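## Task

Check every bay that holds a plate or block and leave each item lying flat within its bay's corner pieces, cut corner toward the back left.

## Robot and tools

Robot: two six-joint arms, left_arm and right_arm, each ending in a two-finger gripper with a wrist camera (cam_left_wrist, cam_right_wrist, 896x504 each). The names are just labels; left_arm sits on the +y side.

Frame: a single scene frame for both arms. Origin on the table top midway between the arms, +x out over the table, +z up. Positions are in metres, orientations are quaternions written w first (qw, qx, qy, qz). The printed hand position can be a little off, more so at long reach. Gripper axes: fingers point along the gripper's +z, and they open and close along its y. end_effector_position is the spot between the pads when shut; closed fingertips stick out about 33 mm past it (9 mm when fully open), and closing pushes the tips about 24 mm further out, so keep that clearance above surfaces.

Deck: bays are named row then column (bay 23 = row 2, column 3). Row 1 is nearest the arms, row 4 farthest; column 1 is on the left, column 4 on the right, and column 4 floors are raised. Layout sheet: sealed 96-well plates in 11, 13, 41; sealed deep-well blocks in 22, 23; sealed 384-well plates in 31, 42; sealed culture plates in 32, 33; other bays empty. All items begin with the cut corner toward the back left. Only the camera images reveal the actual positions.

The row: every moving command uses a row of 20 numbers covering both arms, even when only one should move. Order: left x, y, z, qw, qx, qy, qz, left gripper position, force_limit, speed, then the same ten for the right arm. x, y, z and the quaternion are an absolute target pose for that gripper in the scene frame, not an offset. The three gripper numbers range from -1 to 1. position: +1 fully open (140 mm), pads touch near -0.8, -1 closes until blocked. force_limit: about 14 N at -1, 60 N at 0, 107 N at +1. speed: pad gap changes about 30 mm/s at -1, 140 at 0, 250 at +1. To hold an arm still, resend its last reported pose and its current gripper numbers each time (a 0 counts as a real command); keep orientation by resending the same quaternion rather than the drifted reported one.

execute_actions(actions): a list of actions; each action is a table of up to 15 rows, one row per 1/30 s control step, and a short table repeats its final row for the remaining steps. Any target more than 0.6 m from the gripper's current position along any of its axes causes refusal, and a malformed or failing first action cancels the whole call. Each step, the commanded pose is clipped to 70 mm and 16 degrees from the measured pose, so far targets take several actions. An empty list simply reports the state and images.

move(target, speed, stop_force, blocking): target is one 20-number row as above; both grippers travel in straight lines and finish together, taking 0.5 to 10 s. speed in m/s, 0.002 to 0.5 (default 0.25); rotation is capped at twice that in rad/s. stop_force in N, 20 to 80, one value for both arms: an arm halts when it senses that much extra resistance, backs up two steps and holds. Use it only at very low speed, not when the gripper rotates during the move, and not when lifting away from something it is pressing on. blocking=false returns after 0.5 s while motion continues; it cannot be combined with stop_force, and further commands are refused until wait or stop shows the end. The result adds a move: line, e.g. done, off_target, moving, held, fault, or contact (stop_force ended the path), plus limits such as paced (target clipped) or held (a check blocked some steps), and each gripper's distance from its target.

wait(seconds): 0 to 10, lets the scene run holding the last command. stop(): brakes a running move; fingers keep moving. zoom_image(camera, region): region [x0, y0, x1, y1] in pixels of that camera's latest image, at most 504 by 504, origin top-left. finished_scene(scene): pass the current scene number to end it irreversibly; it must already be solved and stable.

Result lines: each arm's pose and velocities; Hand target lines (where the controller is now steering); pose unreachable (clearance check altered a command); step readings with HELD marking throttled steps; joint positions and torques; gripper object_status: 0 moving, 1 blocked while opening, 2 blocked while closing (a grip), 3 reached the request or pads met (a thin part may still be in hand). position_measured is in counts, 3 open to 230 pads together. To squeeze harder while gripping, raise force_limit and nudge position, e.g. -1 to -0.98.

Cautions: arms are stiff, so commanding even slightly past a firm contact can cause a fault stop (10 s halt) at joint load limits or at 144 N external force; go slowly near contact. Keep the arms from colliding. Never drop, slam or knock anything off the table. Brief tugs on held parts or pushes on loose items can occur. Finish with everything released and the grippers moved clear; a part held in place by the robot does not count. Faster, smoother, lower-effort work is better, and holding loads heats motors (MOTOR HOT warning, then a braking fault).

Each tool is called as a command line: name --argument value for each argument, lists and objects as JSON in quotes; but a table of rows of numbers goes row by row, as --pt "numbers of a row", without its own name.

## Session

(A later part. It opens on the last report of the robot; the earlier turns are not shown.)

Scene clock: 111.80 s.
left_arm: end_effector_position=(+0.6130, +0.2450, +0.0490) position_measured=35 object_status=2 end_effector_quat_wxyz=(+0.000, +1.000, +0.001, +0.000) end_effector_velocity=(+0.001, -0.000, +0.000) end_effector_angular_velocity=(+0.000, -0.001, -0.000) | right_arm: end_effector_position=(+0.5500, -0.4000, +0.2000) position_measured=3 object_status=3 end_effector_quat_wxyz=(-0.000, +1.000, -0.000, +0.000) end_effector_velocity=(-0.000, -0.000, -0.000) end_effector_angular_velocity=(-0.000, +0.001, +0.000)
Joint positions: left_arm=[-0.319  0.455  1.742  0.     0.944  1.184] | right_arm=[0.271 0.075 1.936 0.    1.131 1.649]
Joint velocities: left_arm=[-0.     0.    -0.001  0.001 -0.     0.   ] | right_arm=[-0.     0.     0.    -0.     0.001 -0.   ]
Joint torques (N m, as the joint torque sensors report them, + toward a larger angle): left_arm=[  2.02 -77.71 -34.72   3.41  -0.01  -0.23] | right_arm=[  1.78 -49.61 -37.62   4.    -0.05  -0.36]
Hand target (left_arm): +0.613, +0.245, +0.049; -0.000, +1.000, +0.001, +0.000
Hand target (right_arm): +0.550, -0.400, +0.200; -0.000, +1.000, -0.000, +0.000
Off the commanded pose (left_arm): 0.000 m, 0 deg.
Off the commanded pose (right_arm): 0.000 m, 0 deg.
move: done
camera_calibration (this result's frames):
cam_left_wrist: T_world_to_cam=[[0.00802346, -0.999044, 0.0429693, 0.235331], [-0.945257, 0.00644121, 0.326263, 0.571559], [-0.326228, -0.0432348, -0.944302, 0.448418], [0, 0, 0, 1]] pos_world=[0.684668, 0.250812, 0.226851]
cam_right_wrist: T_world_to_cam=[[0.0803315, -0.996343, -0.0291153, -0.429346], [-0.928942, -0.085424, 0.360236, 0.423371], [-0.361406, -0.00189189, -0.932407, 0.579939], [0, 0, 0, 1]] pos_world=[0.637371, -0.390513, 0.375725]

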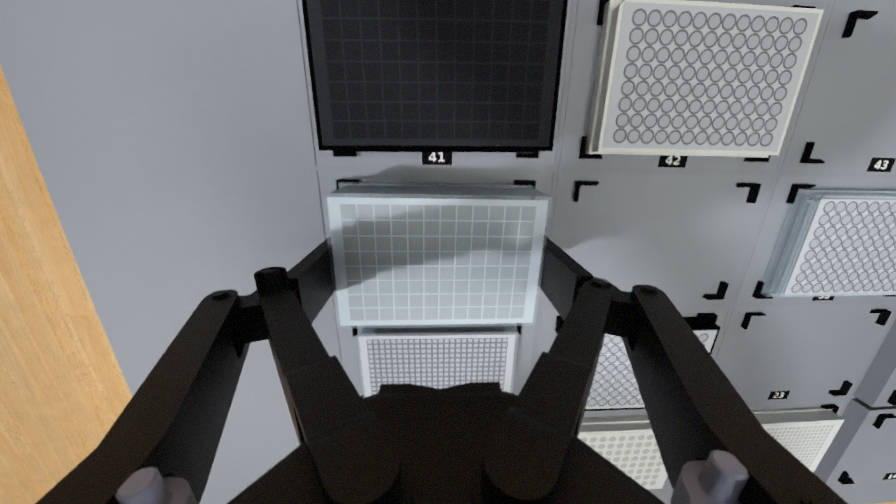

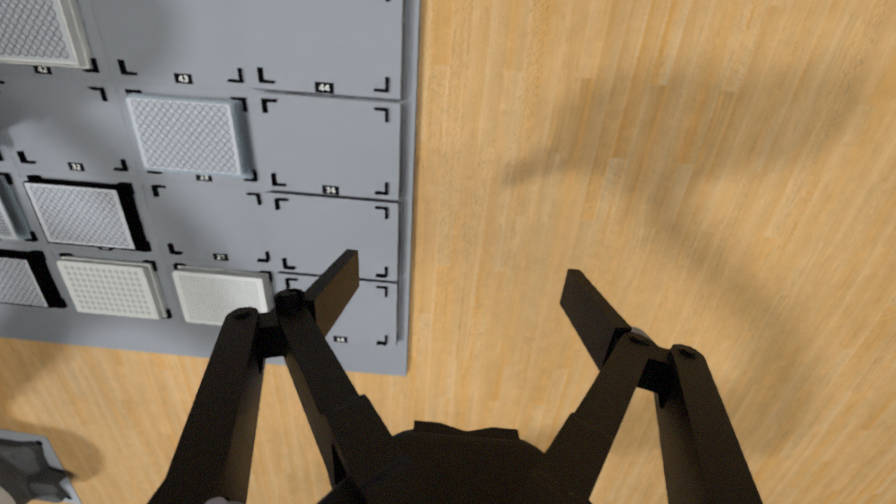

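move --target '[0.6125,0.246,0.048,0,1,0.004,0,-1,-0.4,-1,0.55,-0.4,0.2,0,1,0,0,1,0,0]' --speed 0.01

move --target '[0.6125,0.246,0.04,0,1,0.004,0,-1,-0.4,-1,0.55,-0.4,0.2,0,1,0,0,1,0,0]' --speed 0.004 --stop_force 20

move --target '[0.6125,0.246,0.045,0,1,0.004,0,1,-0.6,-1,0.55,-0.4,0.2,0,1,0,0,1,0,0]' --speed 0.002

move --target '[0.6125,0.246,0.09,0,1,0,0,1,-0.6,-1,0.55,-0.4,0.2,0,1,0,0,1,0,0]' --speed 0.1

zoom_image --camera "cam_left_wrist" --region '[320,140,560,320]'

move --target '[0.5,0.16,0.12,0,1,0,0,1,-0.6,-1,0.55,-0.4,0.2,0,1,0,0,1,0,0]'

zoom_image --camera "cam_left_wrist" --region '[200,0,480,210]'

Scene clock: 131.33 s.
left_arm: end_effector_position=(+0.6125, +0.2460, +0.0480) position_measured=35 object_status=2 end_effector_quat_wxyz=(-0.000, +1.000, +0.004, -0.000) end_effector_velocity=(-0.001, -0.000, -0.000) end_effector_angular_velocity=(-0.000, +0.001, +0.001) | right_arm: end_effector_position=(+0.5500, -0.4000, +0.2000) position_measured=3 object_status=3 end_effector_quat_wxyz=(-0.000, +1.000, -0.000, +0.000) end_effector_velocity=(-0.000, -0.000, +0.000) end_effector_angular_velocity=(-0.000, -0.000, +0.001)
Joint positions: left_arm=[-0.318  0.455  1.745  0.     0.942  1.179] | right_arm=[0.271 0.075 1.936 0.    1.131 1.649]
Joint velocities: left_arm=[ 0.    -0.     0.001 -0.001  0.    -0.   ] | right_arm=[-0.    -0.    -0.    -0.     0.    -0.001]
Joint torques (N m, as the joint torque sensors report them, + toward a larger angle): left_arm=[  2.46 -77.04 -35.14   3.34   0.09  -0.21] | right_arm=[  0.84 -50.   -38.07   3.57   0.2   -0.48]
Hand target (left_arm): +0.612, +0.246, +0.048; +0.000, +1.000, +0.004, -0.000
Hand target (right_arm): +0.550, -0.400, +0.200; -0.000, +1.000, -0.000, +0.000
Off the commanded pose (left_arm): 0.000 m, 0 deg.
Off the commanded pose (right_arm): 0.000 m, 0 deg.
move: done
camera_calibration (this result's frames):
cam_left_wrist: T_world_to_cam=[[0.0139849, -0.998979, 0.0429463, 0.232714], [-0.945267, 0.000794569, 0.326296, 0.572808], [-0.325997, -0.045159, -0.944292, 0.447665], [0, 0, 0, 1]] pos_world=[0.68414, 0.252238, 0.225827]
cam_right_wrist: T_world_to_cam=[[0.0803314, -0.996343, -0.0291154, -0.429346], [-0.928942, -0.085424, 0.360236, 0.423371], [-0.361406, -0.00189181, -0.932407, 0.579939], [0, 0, 0, 1]] pos_world=[0.637371, -0.390513, 0.375725]

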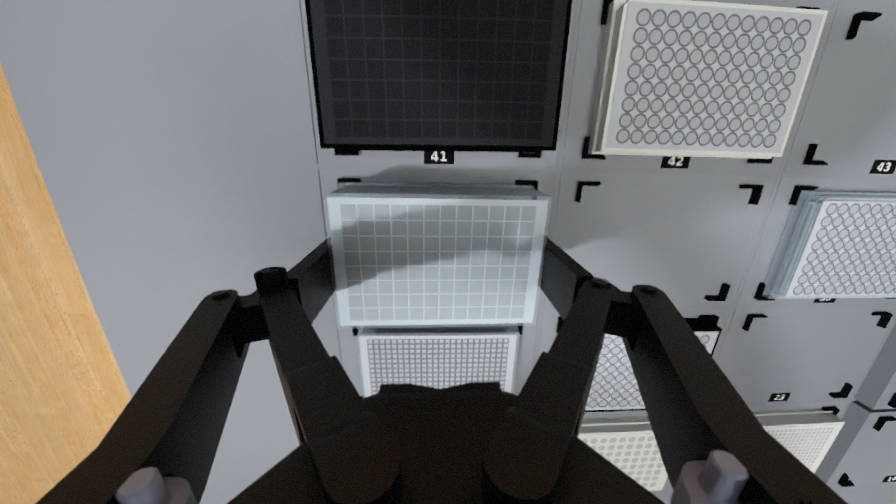

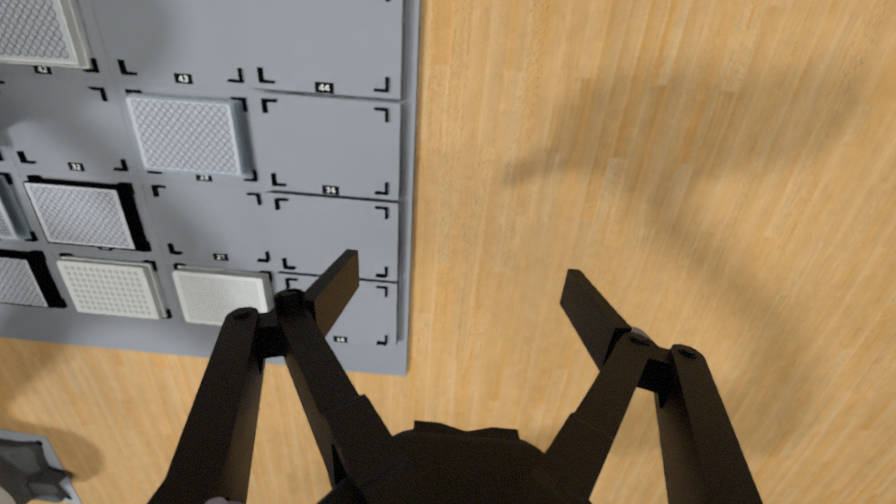

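Scene clock: 132.40 s.
left_arm: end_effector_position=(+0.6124, +0.2460, +0.0449) position_measured=35 object_status=2 end_effector_quat_wxyz=(-0.000, +1.000, +0.004, -0.000) end_effector_velocity=(+0.000, -0.000, +0.001) end_effector_angular_velocity=(-0.000, +0.000, +0.000) | right_arm: end_effector_position=(+0.5500, -0.4000, +0.2000) position_measured=3 object_status=3 end_effector_quat_wxyz=(-0.000, +1.000, -0.000, +0.000) end_effector_velocity=(-0.000, -0.000, +0.000) end_effector_angular_velocity=(-0.000, -0.000, -0.001)
Joint positions: left_arm=[-0.318  0.458  1.747  0.     0.937  1.179] | right_arm=[0.271 0.075 1.936 0.    1.131 1.649]
Joint velocities: left_arm=[-0.    -0.    -0.001 -0.     0.001 -0.   ] | right_arm=[-0.    -0.001 -0.    -0.     0.     0.001]
Joint torques (N m, as the joint torque sensors report them, + toward a larger angle): left_arm=[  1.25 -66.18 -28.93   3.47  -0.33  -0.37] | right_arm=[  3.5  -48.48 -36.91   3.62  -0.1   -0.41]
Hand target (left_arm): +0.613, +0.246, +0.045; +0.000, +1.000, +0.004, +0.000
Hand target (right_arm): +0.550, -0.400, +0.200; -0.000, +1.000, -0.000, +0.000
Off the commanded pose (left_arm): 0.005 m, 0 deg.
Off the commanded pose (right_arm): 0.000 m, 0 deg.
move: contact (left_arm)
camera_calibration (this result's frames):
cam_left_wrist: T_world_to_cam=[[0.0140105, -0.998979, 0.0429389, 0.232878], [-0.945262, 0.000768671, 0.326313, 0.573744], [-0.326013, -0.0451603, -0.944286, 0.444763], [0, 0, 0, 1]] pos_world=[0.684074, 0.252285, 0.222765]
cam_right_wrist: T_world_to_cam=[[0.0803315, -0.996343, -0.0291151, -0.429346], [-0.928942, -0.085424, 0.360236, 0.423371], [-0.361406, -0.00189211, -0.932407, 0.579939], [0, 0, 0, 1]] pos_world=[0.637371, -0.390513, 0.375725]

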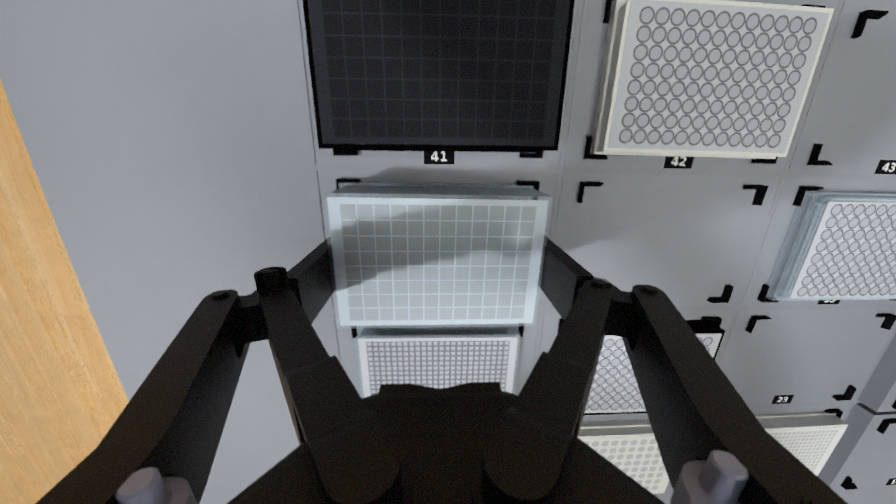

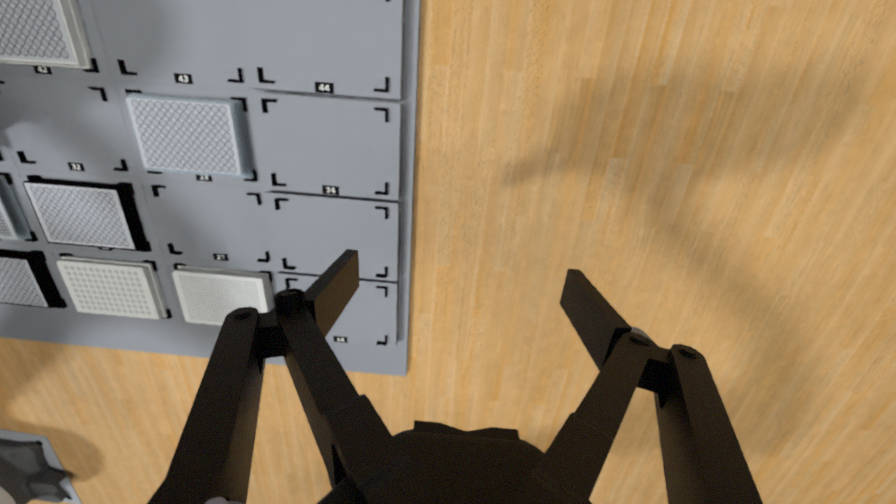

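Scene clock: 133.27 s.
left_arm: end_effector_position=(+0.6125, +0.2460, +0.0450) position_measured=3 object_status=0 end_effector_quat_wxyz=(-0.000, +1.000, +0.004, -0.000) end_effector_velocity=(+0.001, -0.001, +0.000) end_effector_angular_velocity=(-0.001, -0.001, +0.000) | right_arm: end_effector_position=(+0.5500, -0.4000, +0.2000) position_measured=3 object_status=3 end_effector_quat_wxyz=(-0.000, +1.000, -0.000, +0.000) end_effector_velocity=(+0.000, -0.000, -0.001) end_effector_angular_velocity=(-0.000, +0.001, -0.002)
Joint positions: left_arm=[-0.318  0.458  1.747  0.     0.937  1.179] | right_arm=[0.271 0.075 1.936 0.    1.131 1.649]
Joint velocities: left_arm=[ 0.     0.    -0.001 -0.001 -0.     0.   ] | right_arm=[-0.     0.001 -0.    -0.     0.     0.002]
Joint torques (N m, as the joint torque sensors report them, + toward a larger angle): left_arm=[  2.02 -76.54 -34.85   3.24   0.05  -0.28] | right_arm=[  2.1  -49.31 -37.73   3.87   0.08  -0.43]
Hand target (left_arm): +0.613, +0.246, +0.045; -0.000, +1.000, +0.004, +0.000
Hand target (right_arm): +0.550, -0.400, +0.200; -0.000, +1.000, -0.000, +0.000
Off the commanded pose (left_arm): 0.000 m, 0 deg.
Off the commanded pose (right_arm): 0.000 m, 0 deg.
move: done
camera_calibration (this result's frames):
cam_left_wrist: T_world_to_cam=[[0.0140138, -0.998979, 0.0429537, 0.23284], [-0.945273, 0.000768781, 0.326279, 0.573802], [-0.325979, -0.0451753, -0.944297, 0.444837], [0, 0, 0, 1]] pos_world=[0.684144, 0.252257, 0.222837]
cam_right_wrist: T_world_to_cam=[[0.0803315, -0.996343, -0.0291153, -0.429346], [-0.928942, -0.0854241, 0.360236, 0.423371], [-0.361406, -0.00189188, -0.932407, 0.579939], [0, 0, 0, 1]] pos_world=[0.63737, -0.390513, 0.375725]

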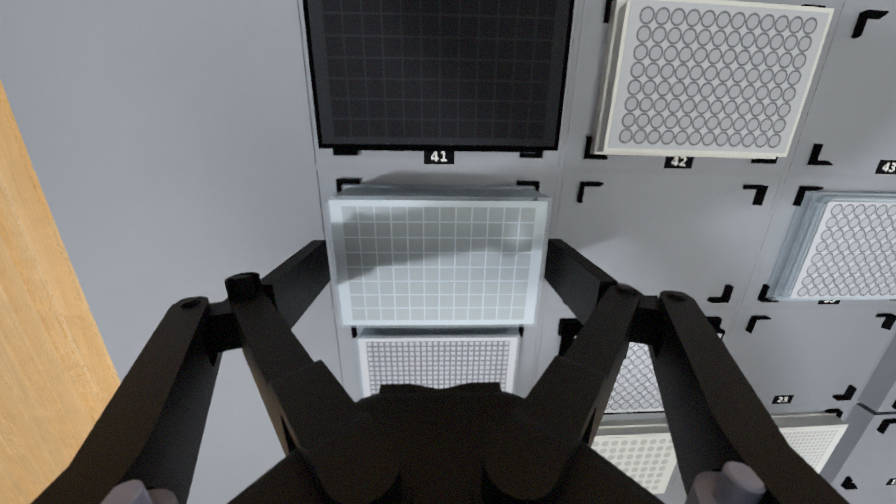

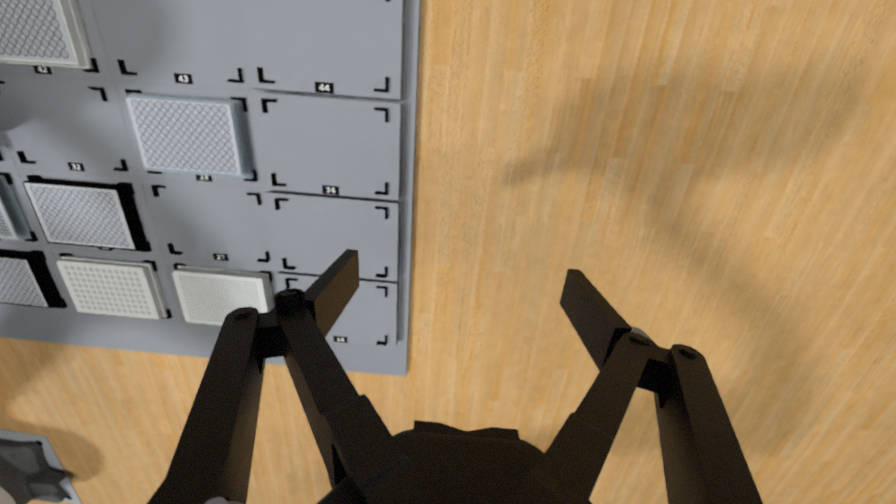

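Scene clock: 134.00 s.
left_arm: end_effector_position=(+0.6125, +0.2460, +0.0900) position_measured=3 object_status=3 end_effector_quat_wxyz=(-0.000, +1.000, +0.000, -0.000) end_effector_velocity=(+0.000, -0.000, +0.000) end_effector_angular_velocity=(-0.000, -0.001, +0.000) | right_arm: end_effector_position=(+0.5500, -0.4000, +0.2000) position_measured=3 object_status=3 end_effector_quat_wxyz=(-0.000, +1.000, -0.000, -0.000) end_effector_velocity=(-0.000, +0.000, -0.000) end_effector_angular_velocity=(-0.000, +0.001, +0.000)
Joint positions: left_arm=[-0.318  0.417  1.714  0.     1.011  1.187] | right_arm=[0.271 0.075 1.936 0.    1.131 1.649]
Joint velocities: left_arm=[ 0.    -0.    -0.001 -0.     0.    -0.   ] | right_arm=[ 0.     0.001  0.    -0.     0.     0.   ]
Joint torques (N m, as the joint torque sensors report them, + toward a larger angle): left_arm=[  2.06 -74.03 -36.71   3.54   0.04  -0.17] | right_arm=[  3.08 -49.21 -38.26   3.81  -0.01  -0.41]
Hand target (left_arm): +0.613, +0.246, +0.090; -0.000, +1.000, +0.000, +0.000
Hand target (right_arm): +0.550, -0.400, +0.200; -0.000, +1.000, -0.000, +0.000
Off the commanded pose (left_arm): 0.000 m, 0 deg.
Off the commanded pose (right_arm): 0.000 m, 0 deg.
move: done
camera_calibration (this result's frames):
cam_left_wrist: T_world_to_cam=[[0.00606925, -0.999059, 0.0429467, 0.23579], [-0.945232, 0.00828421, 0.326294, 0.557257], [-0.326343, -0.0425749, -0.944292, 0.486907], [0, 0, 0, 1]] pos_world=[0.684205, 0.251682, 0.267826]
cam_right_wrist: T_world_to_cam=[[0.0803316, -0.996343, -0.0291153, -0.429346], [-0.928942, -0.0854242, 0.360236, 0.423371], [-0.361406, -0.00189202, -0.932407, 0.579939], [0, 0, 0, 1]] pos_world=[0.63737, -0.390513, 0.375725]

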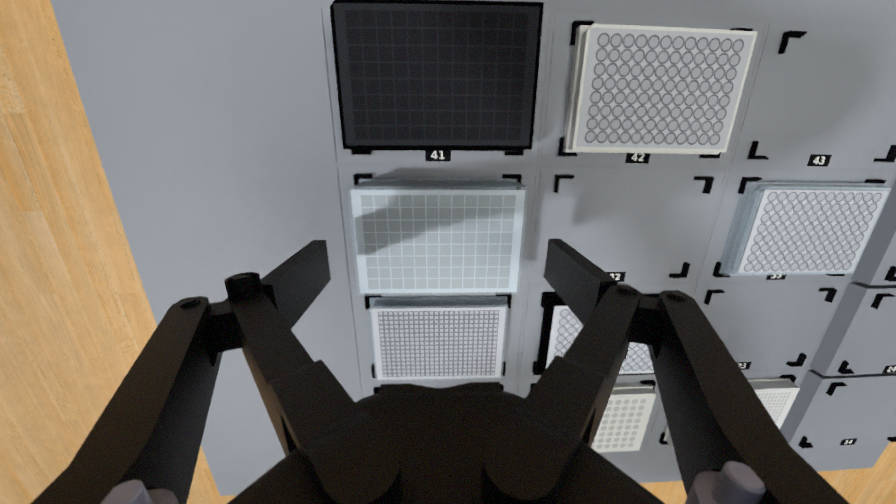

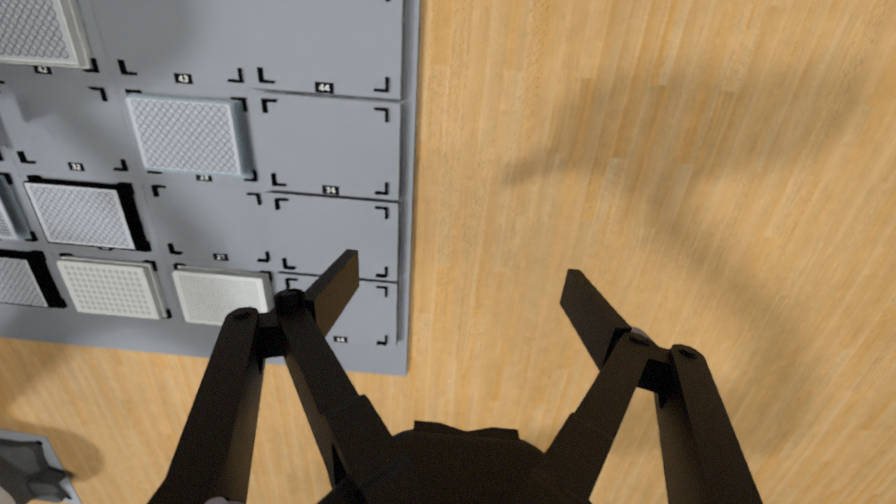

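Region (320, 140, 560, 320) of cam_left_wrist's 896x504 image, scaled by 2.100, with more detail than that image has; it fills the top 378 rows of this view, and the rest is white.

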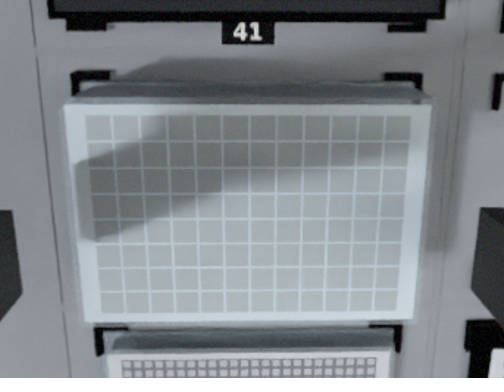

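Scene clock: 134.97 s.
left_arm: end_effector_position=(+0.5000, +0.1600, +0.1200) position_measured=3 object_status=3 end_effector_quat_wxyz=(-0.000, +1.000, +0.000, +0.000) end_effector_velocity=(-0.000, -0.000, +0.000) end_effector_angular_velocity=(-0.000, +0.000, +0.000) | right_arm: end_effector_position=(+0.5500, -0.4000, +0.2000) position_measured=3 object_status=3 end_effector_quat_wxyz=(-0.000, +1.000, -0.000, +0.000) end_effector_velocity=(+0.000, +0.000, -0.000) end_effector_angular_velocity=(+0.000, +0.001, +0.002)
Joint positions: left_arm=[-0.504  0.297  1.826  0.     1.019  1.001] | right_arm=[0.271 0.075 1.936 0.    1.131 1.649]
Joint velocities: left_arm=[-0. -0.  0. -0.  0. -0.] | right_arm=[ 0.     0.001 -0.     0.     0.    -0.001]
Joint torques (N m, as the joint torque sensors report them, + toward a larger angle): left_arm=[  2.05 -62.99 -36.42   3.52   0.09  -0.18] | right_arm=[  3.68 -49.13 -37.95   3.76   0.09  -0.59]
Hand target (left_arm): +0.500, +0.160, +0.120; -0.000, +1.000, +0.000, +0.000
Hand target (right_arm): +0.550, -0.400, +0.200; -0.000, +1.000, -0.000, +0.000
Off the commanded pose (left_arm): 0.000 m, 0 deg.
Off the commanded pose (right_arm): 0.000 m, 0 deg.
move: done
camera_calibration (this result's frames):
cam_left_wrist: T_world_to_cam=[[0.00605741, -0.999063, 0.0428595, 0.149312], [-0.945276, 0.00826116, 0.326167, 0.441884], [-0.326215, -0.0424898, -0.94434, 0.474838], [0, 0, 0, 1]] pos_world=[0.571698, 0.165697, 0.297881]
cam_right_wrist: T_world_to_cam=[[0.0803316, -0.996343, -0.0291151, -0.429346], [-0.928942, -0.0854241, 0.360236, 0.423371], [-0.361406, -0.00189207, -0.932407, 0.579939], [0, 0, 0, 1]] pos_world=[0.63737, -0.390513, 0.375725]

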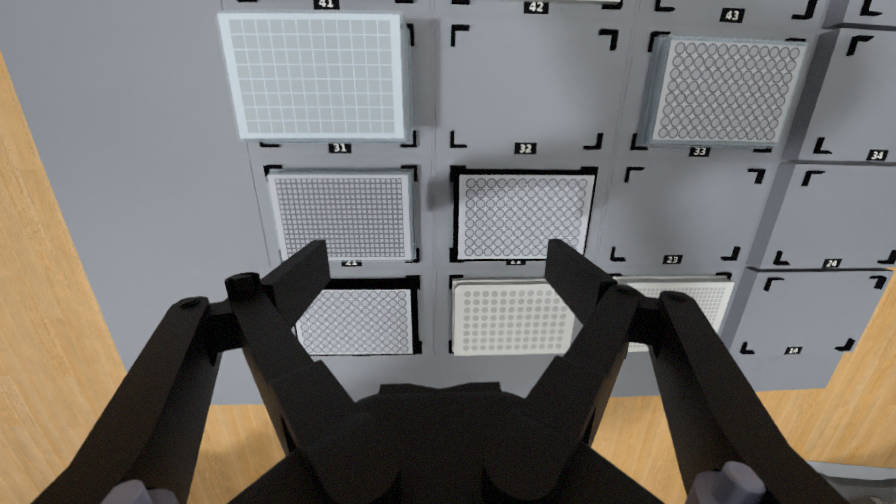

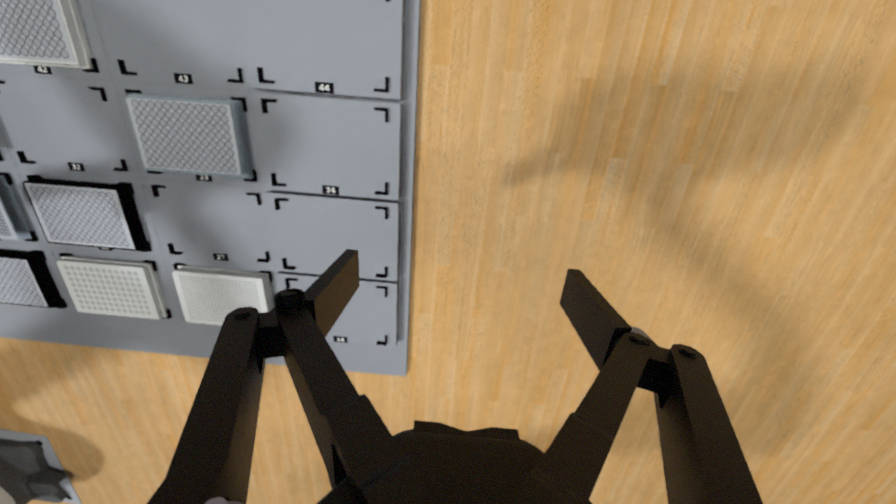

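Region (200, 0, 480, 210) of cam_left_wrist's 896x504 image, scaled by 1.800, with more detail than that image has; it fills the top 378 rows of this view, and the rest is white.

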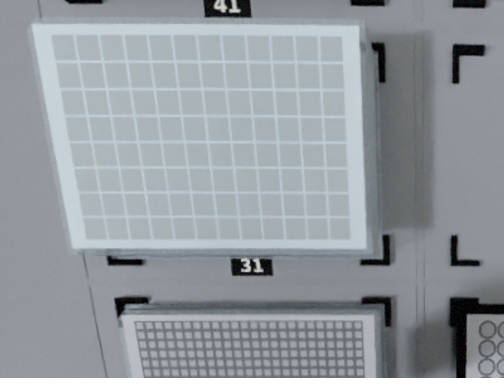

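Seated. Check 33, 12 and 13.

zoom_image --camera "cam_left_wrist" --region '[620,10,830,170]'

zoom_image --camera "cam_left_wrist" --region '[430,260,600,380]'

zoom_image --camera "cam_right_wrist" --region '[40,80,300,340]'

Region (620, 10, 830, 170) of cam_left_wrist's 896x504 image, scaled by 2.400, with more detail than that image has; it fills the top 384 rows of this view, and the rest is white.

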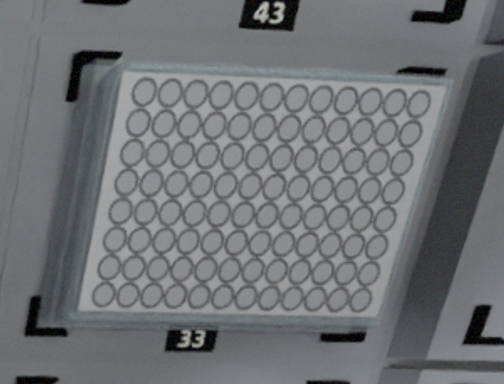

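Region (430, 260, 600, 380) of cam_left_wrist's 896x504 image, scaled by 2.965, with more detail than that image has; it fills the top 356 rows of this view, and the rest is white.

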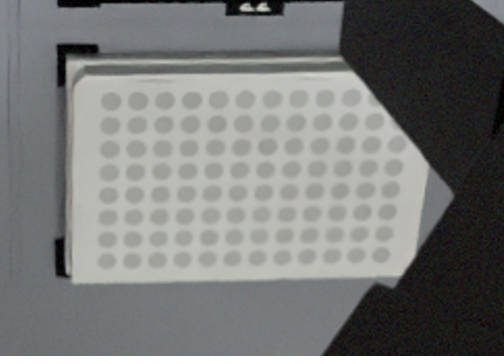

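Region (40, 80, 300, 340) of cam_right_wrist's 896x504 image, scaled by 1.938, with more detail than that image has.

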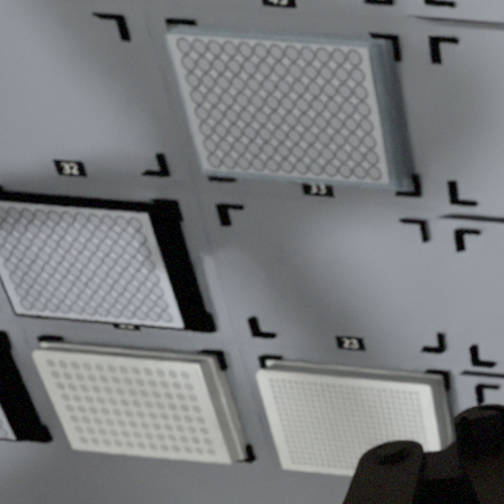

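finished_scene --scene 2

The scene is finished: the task was done.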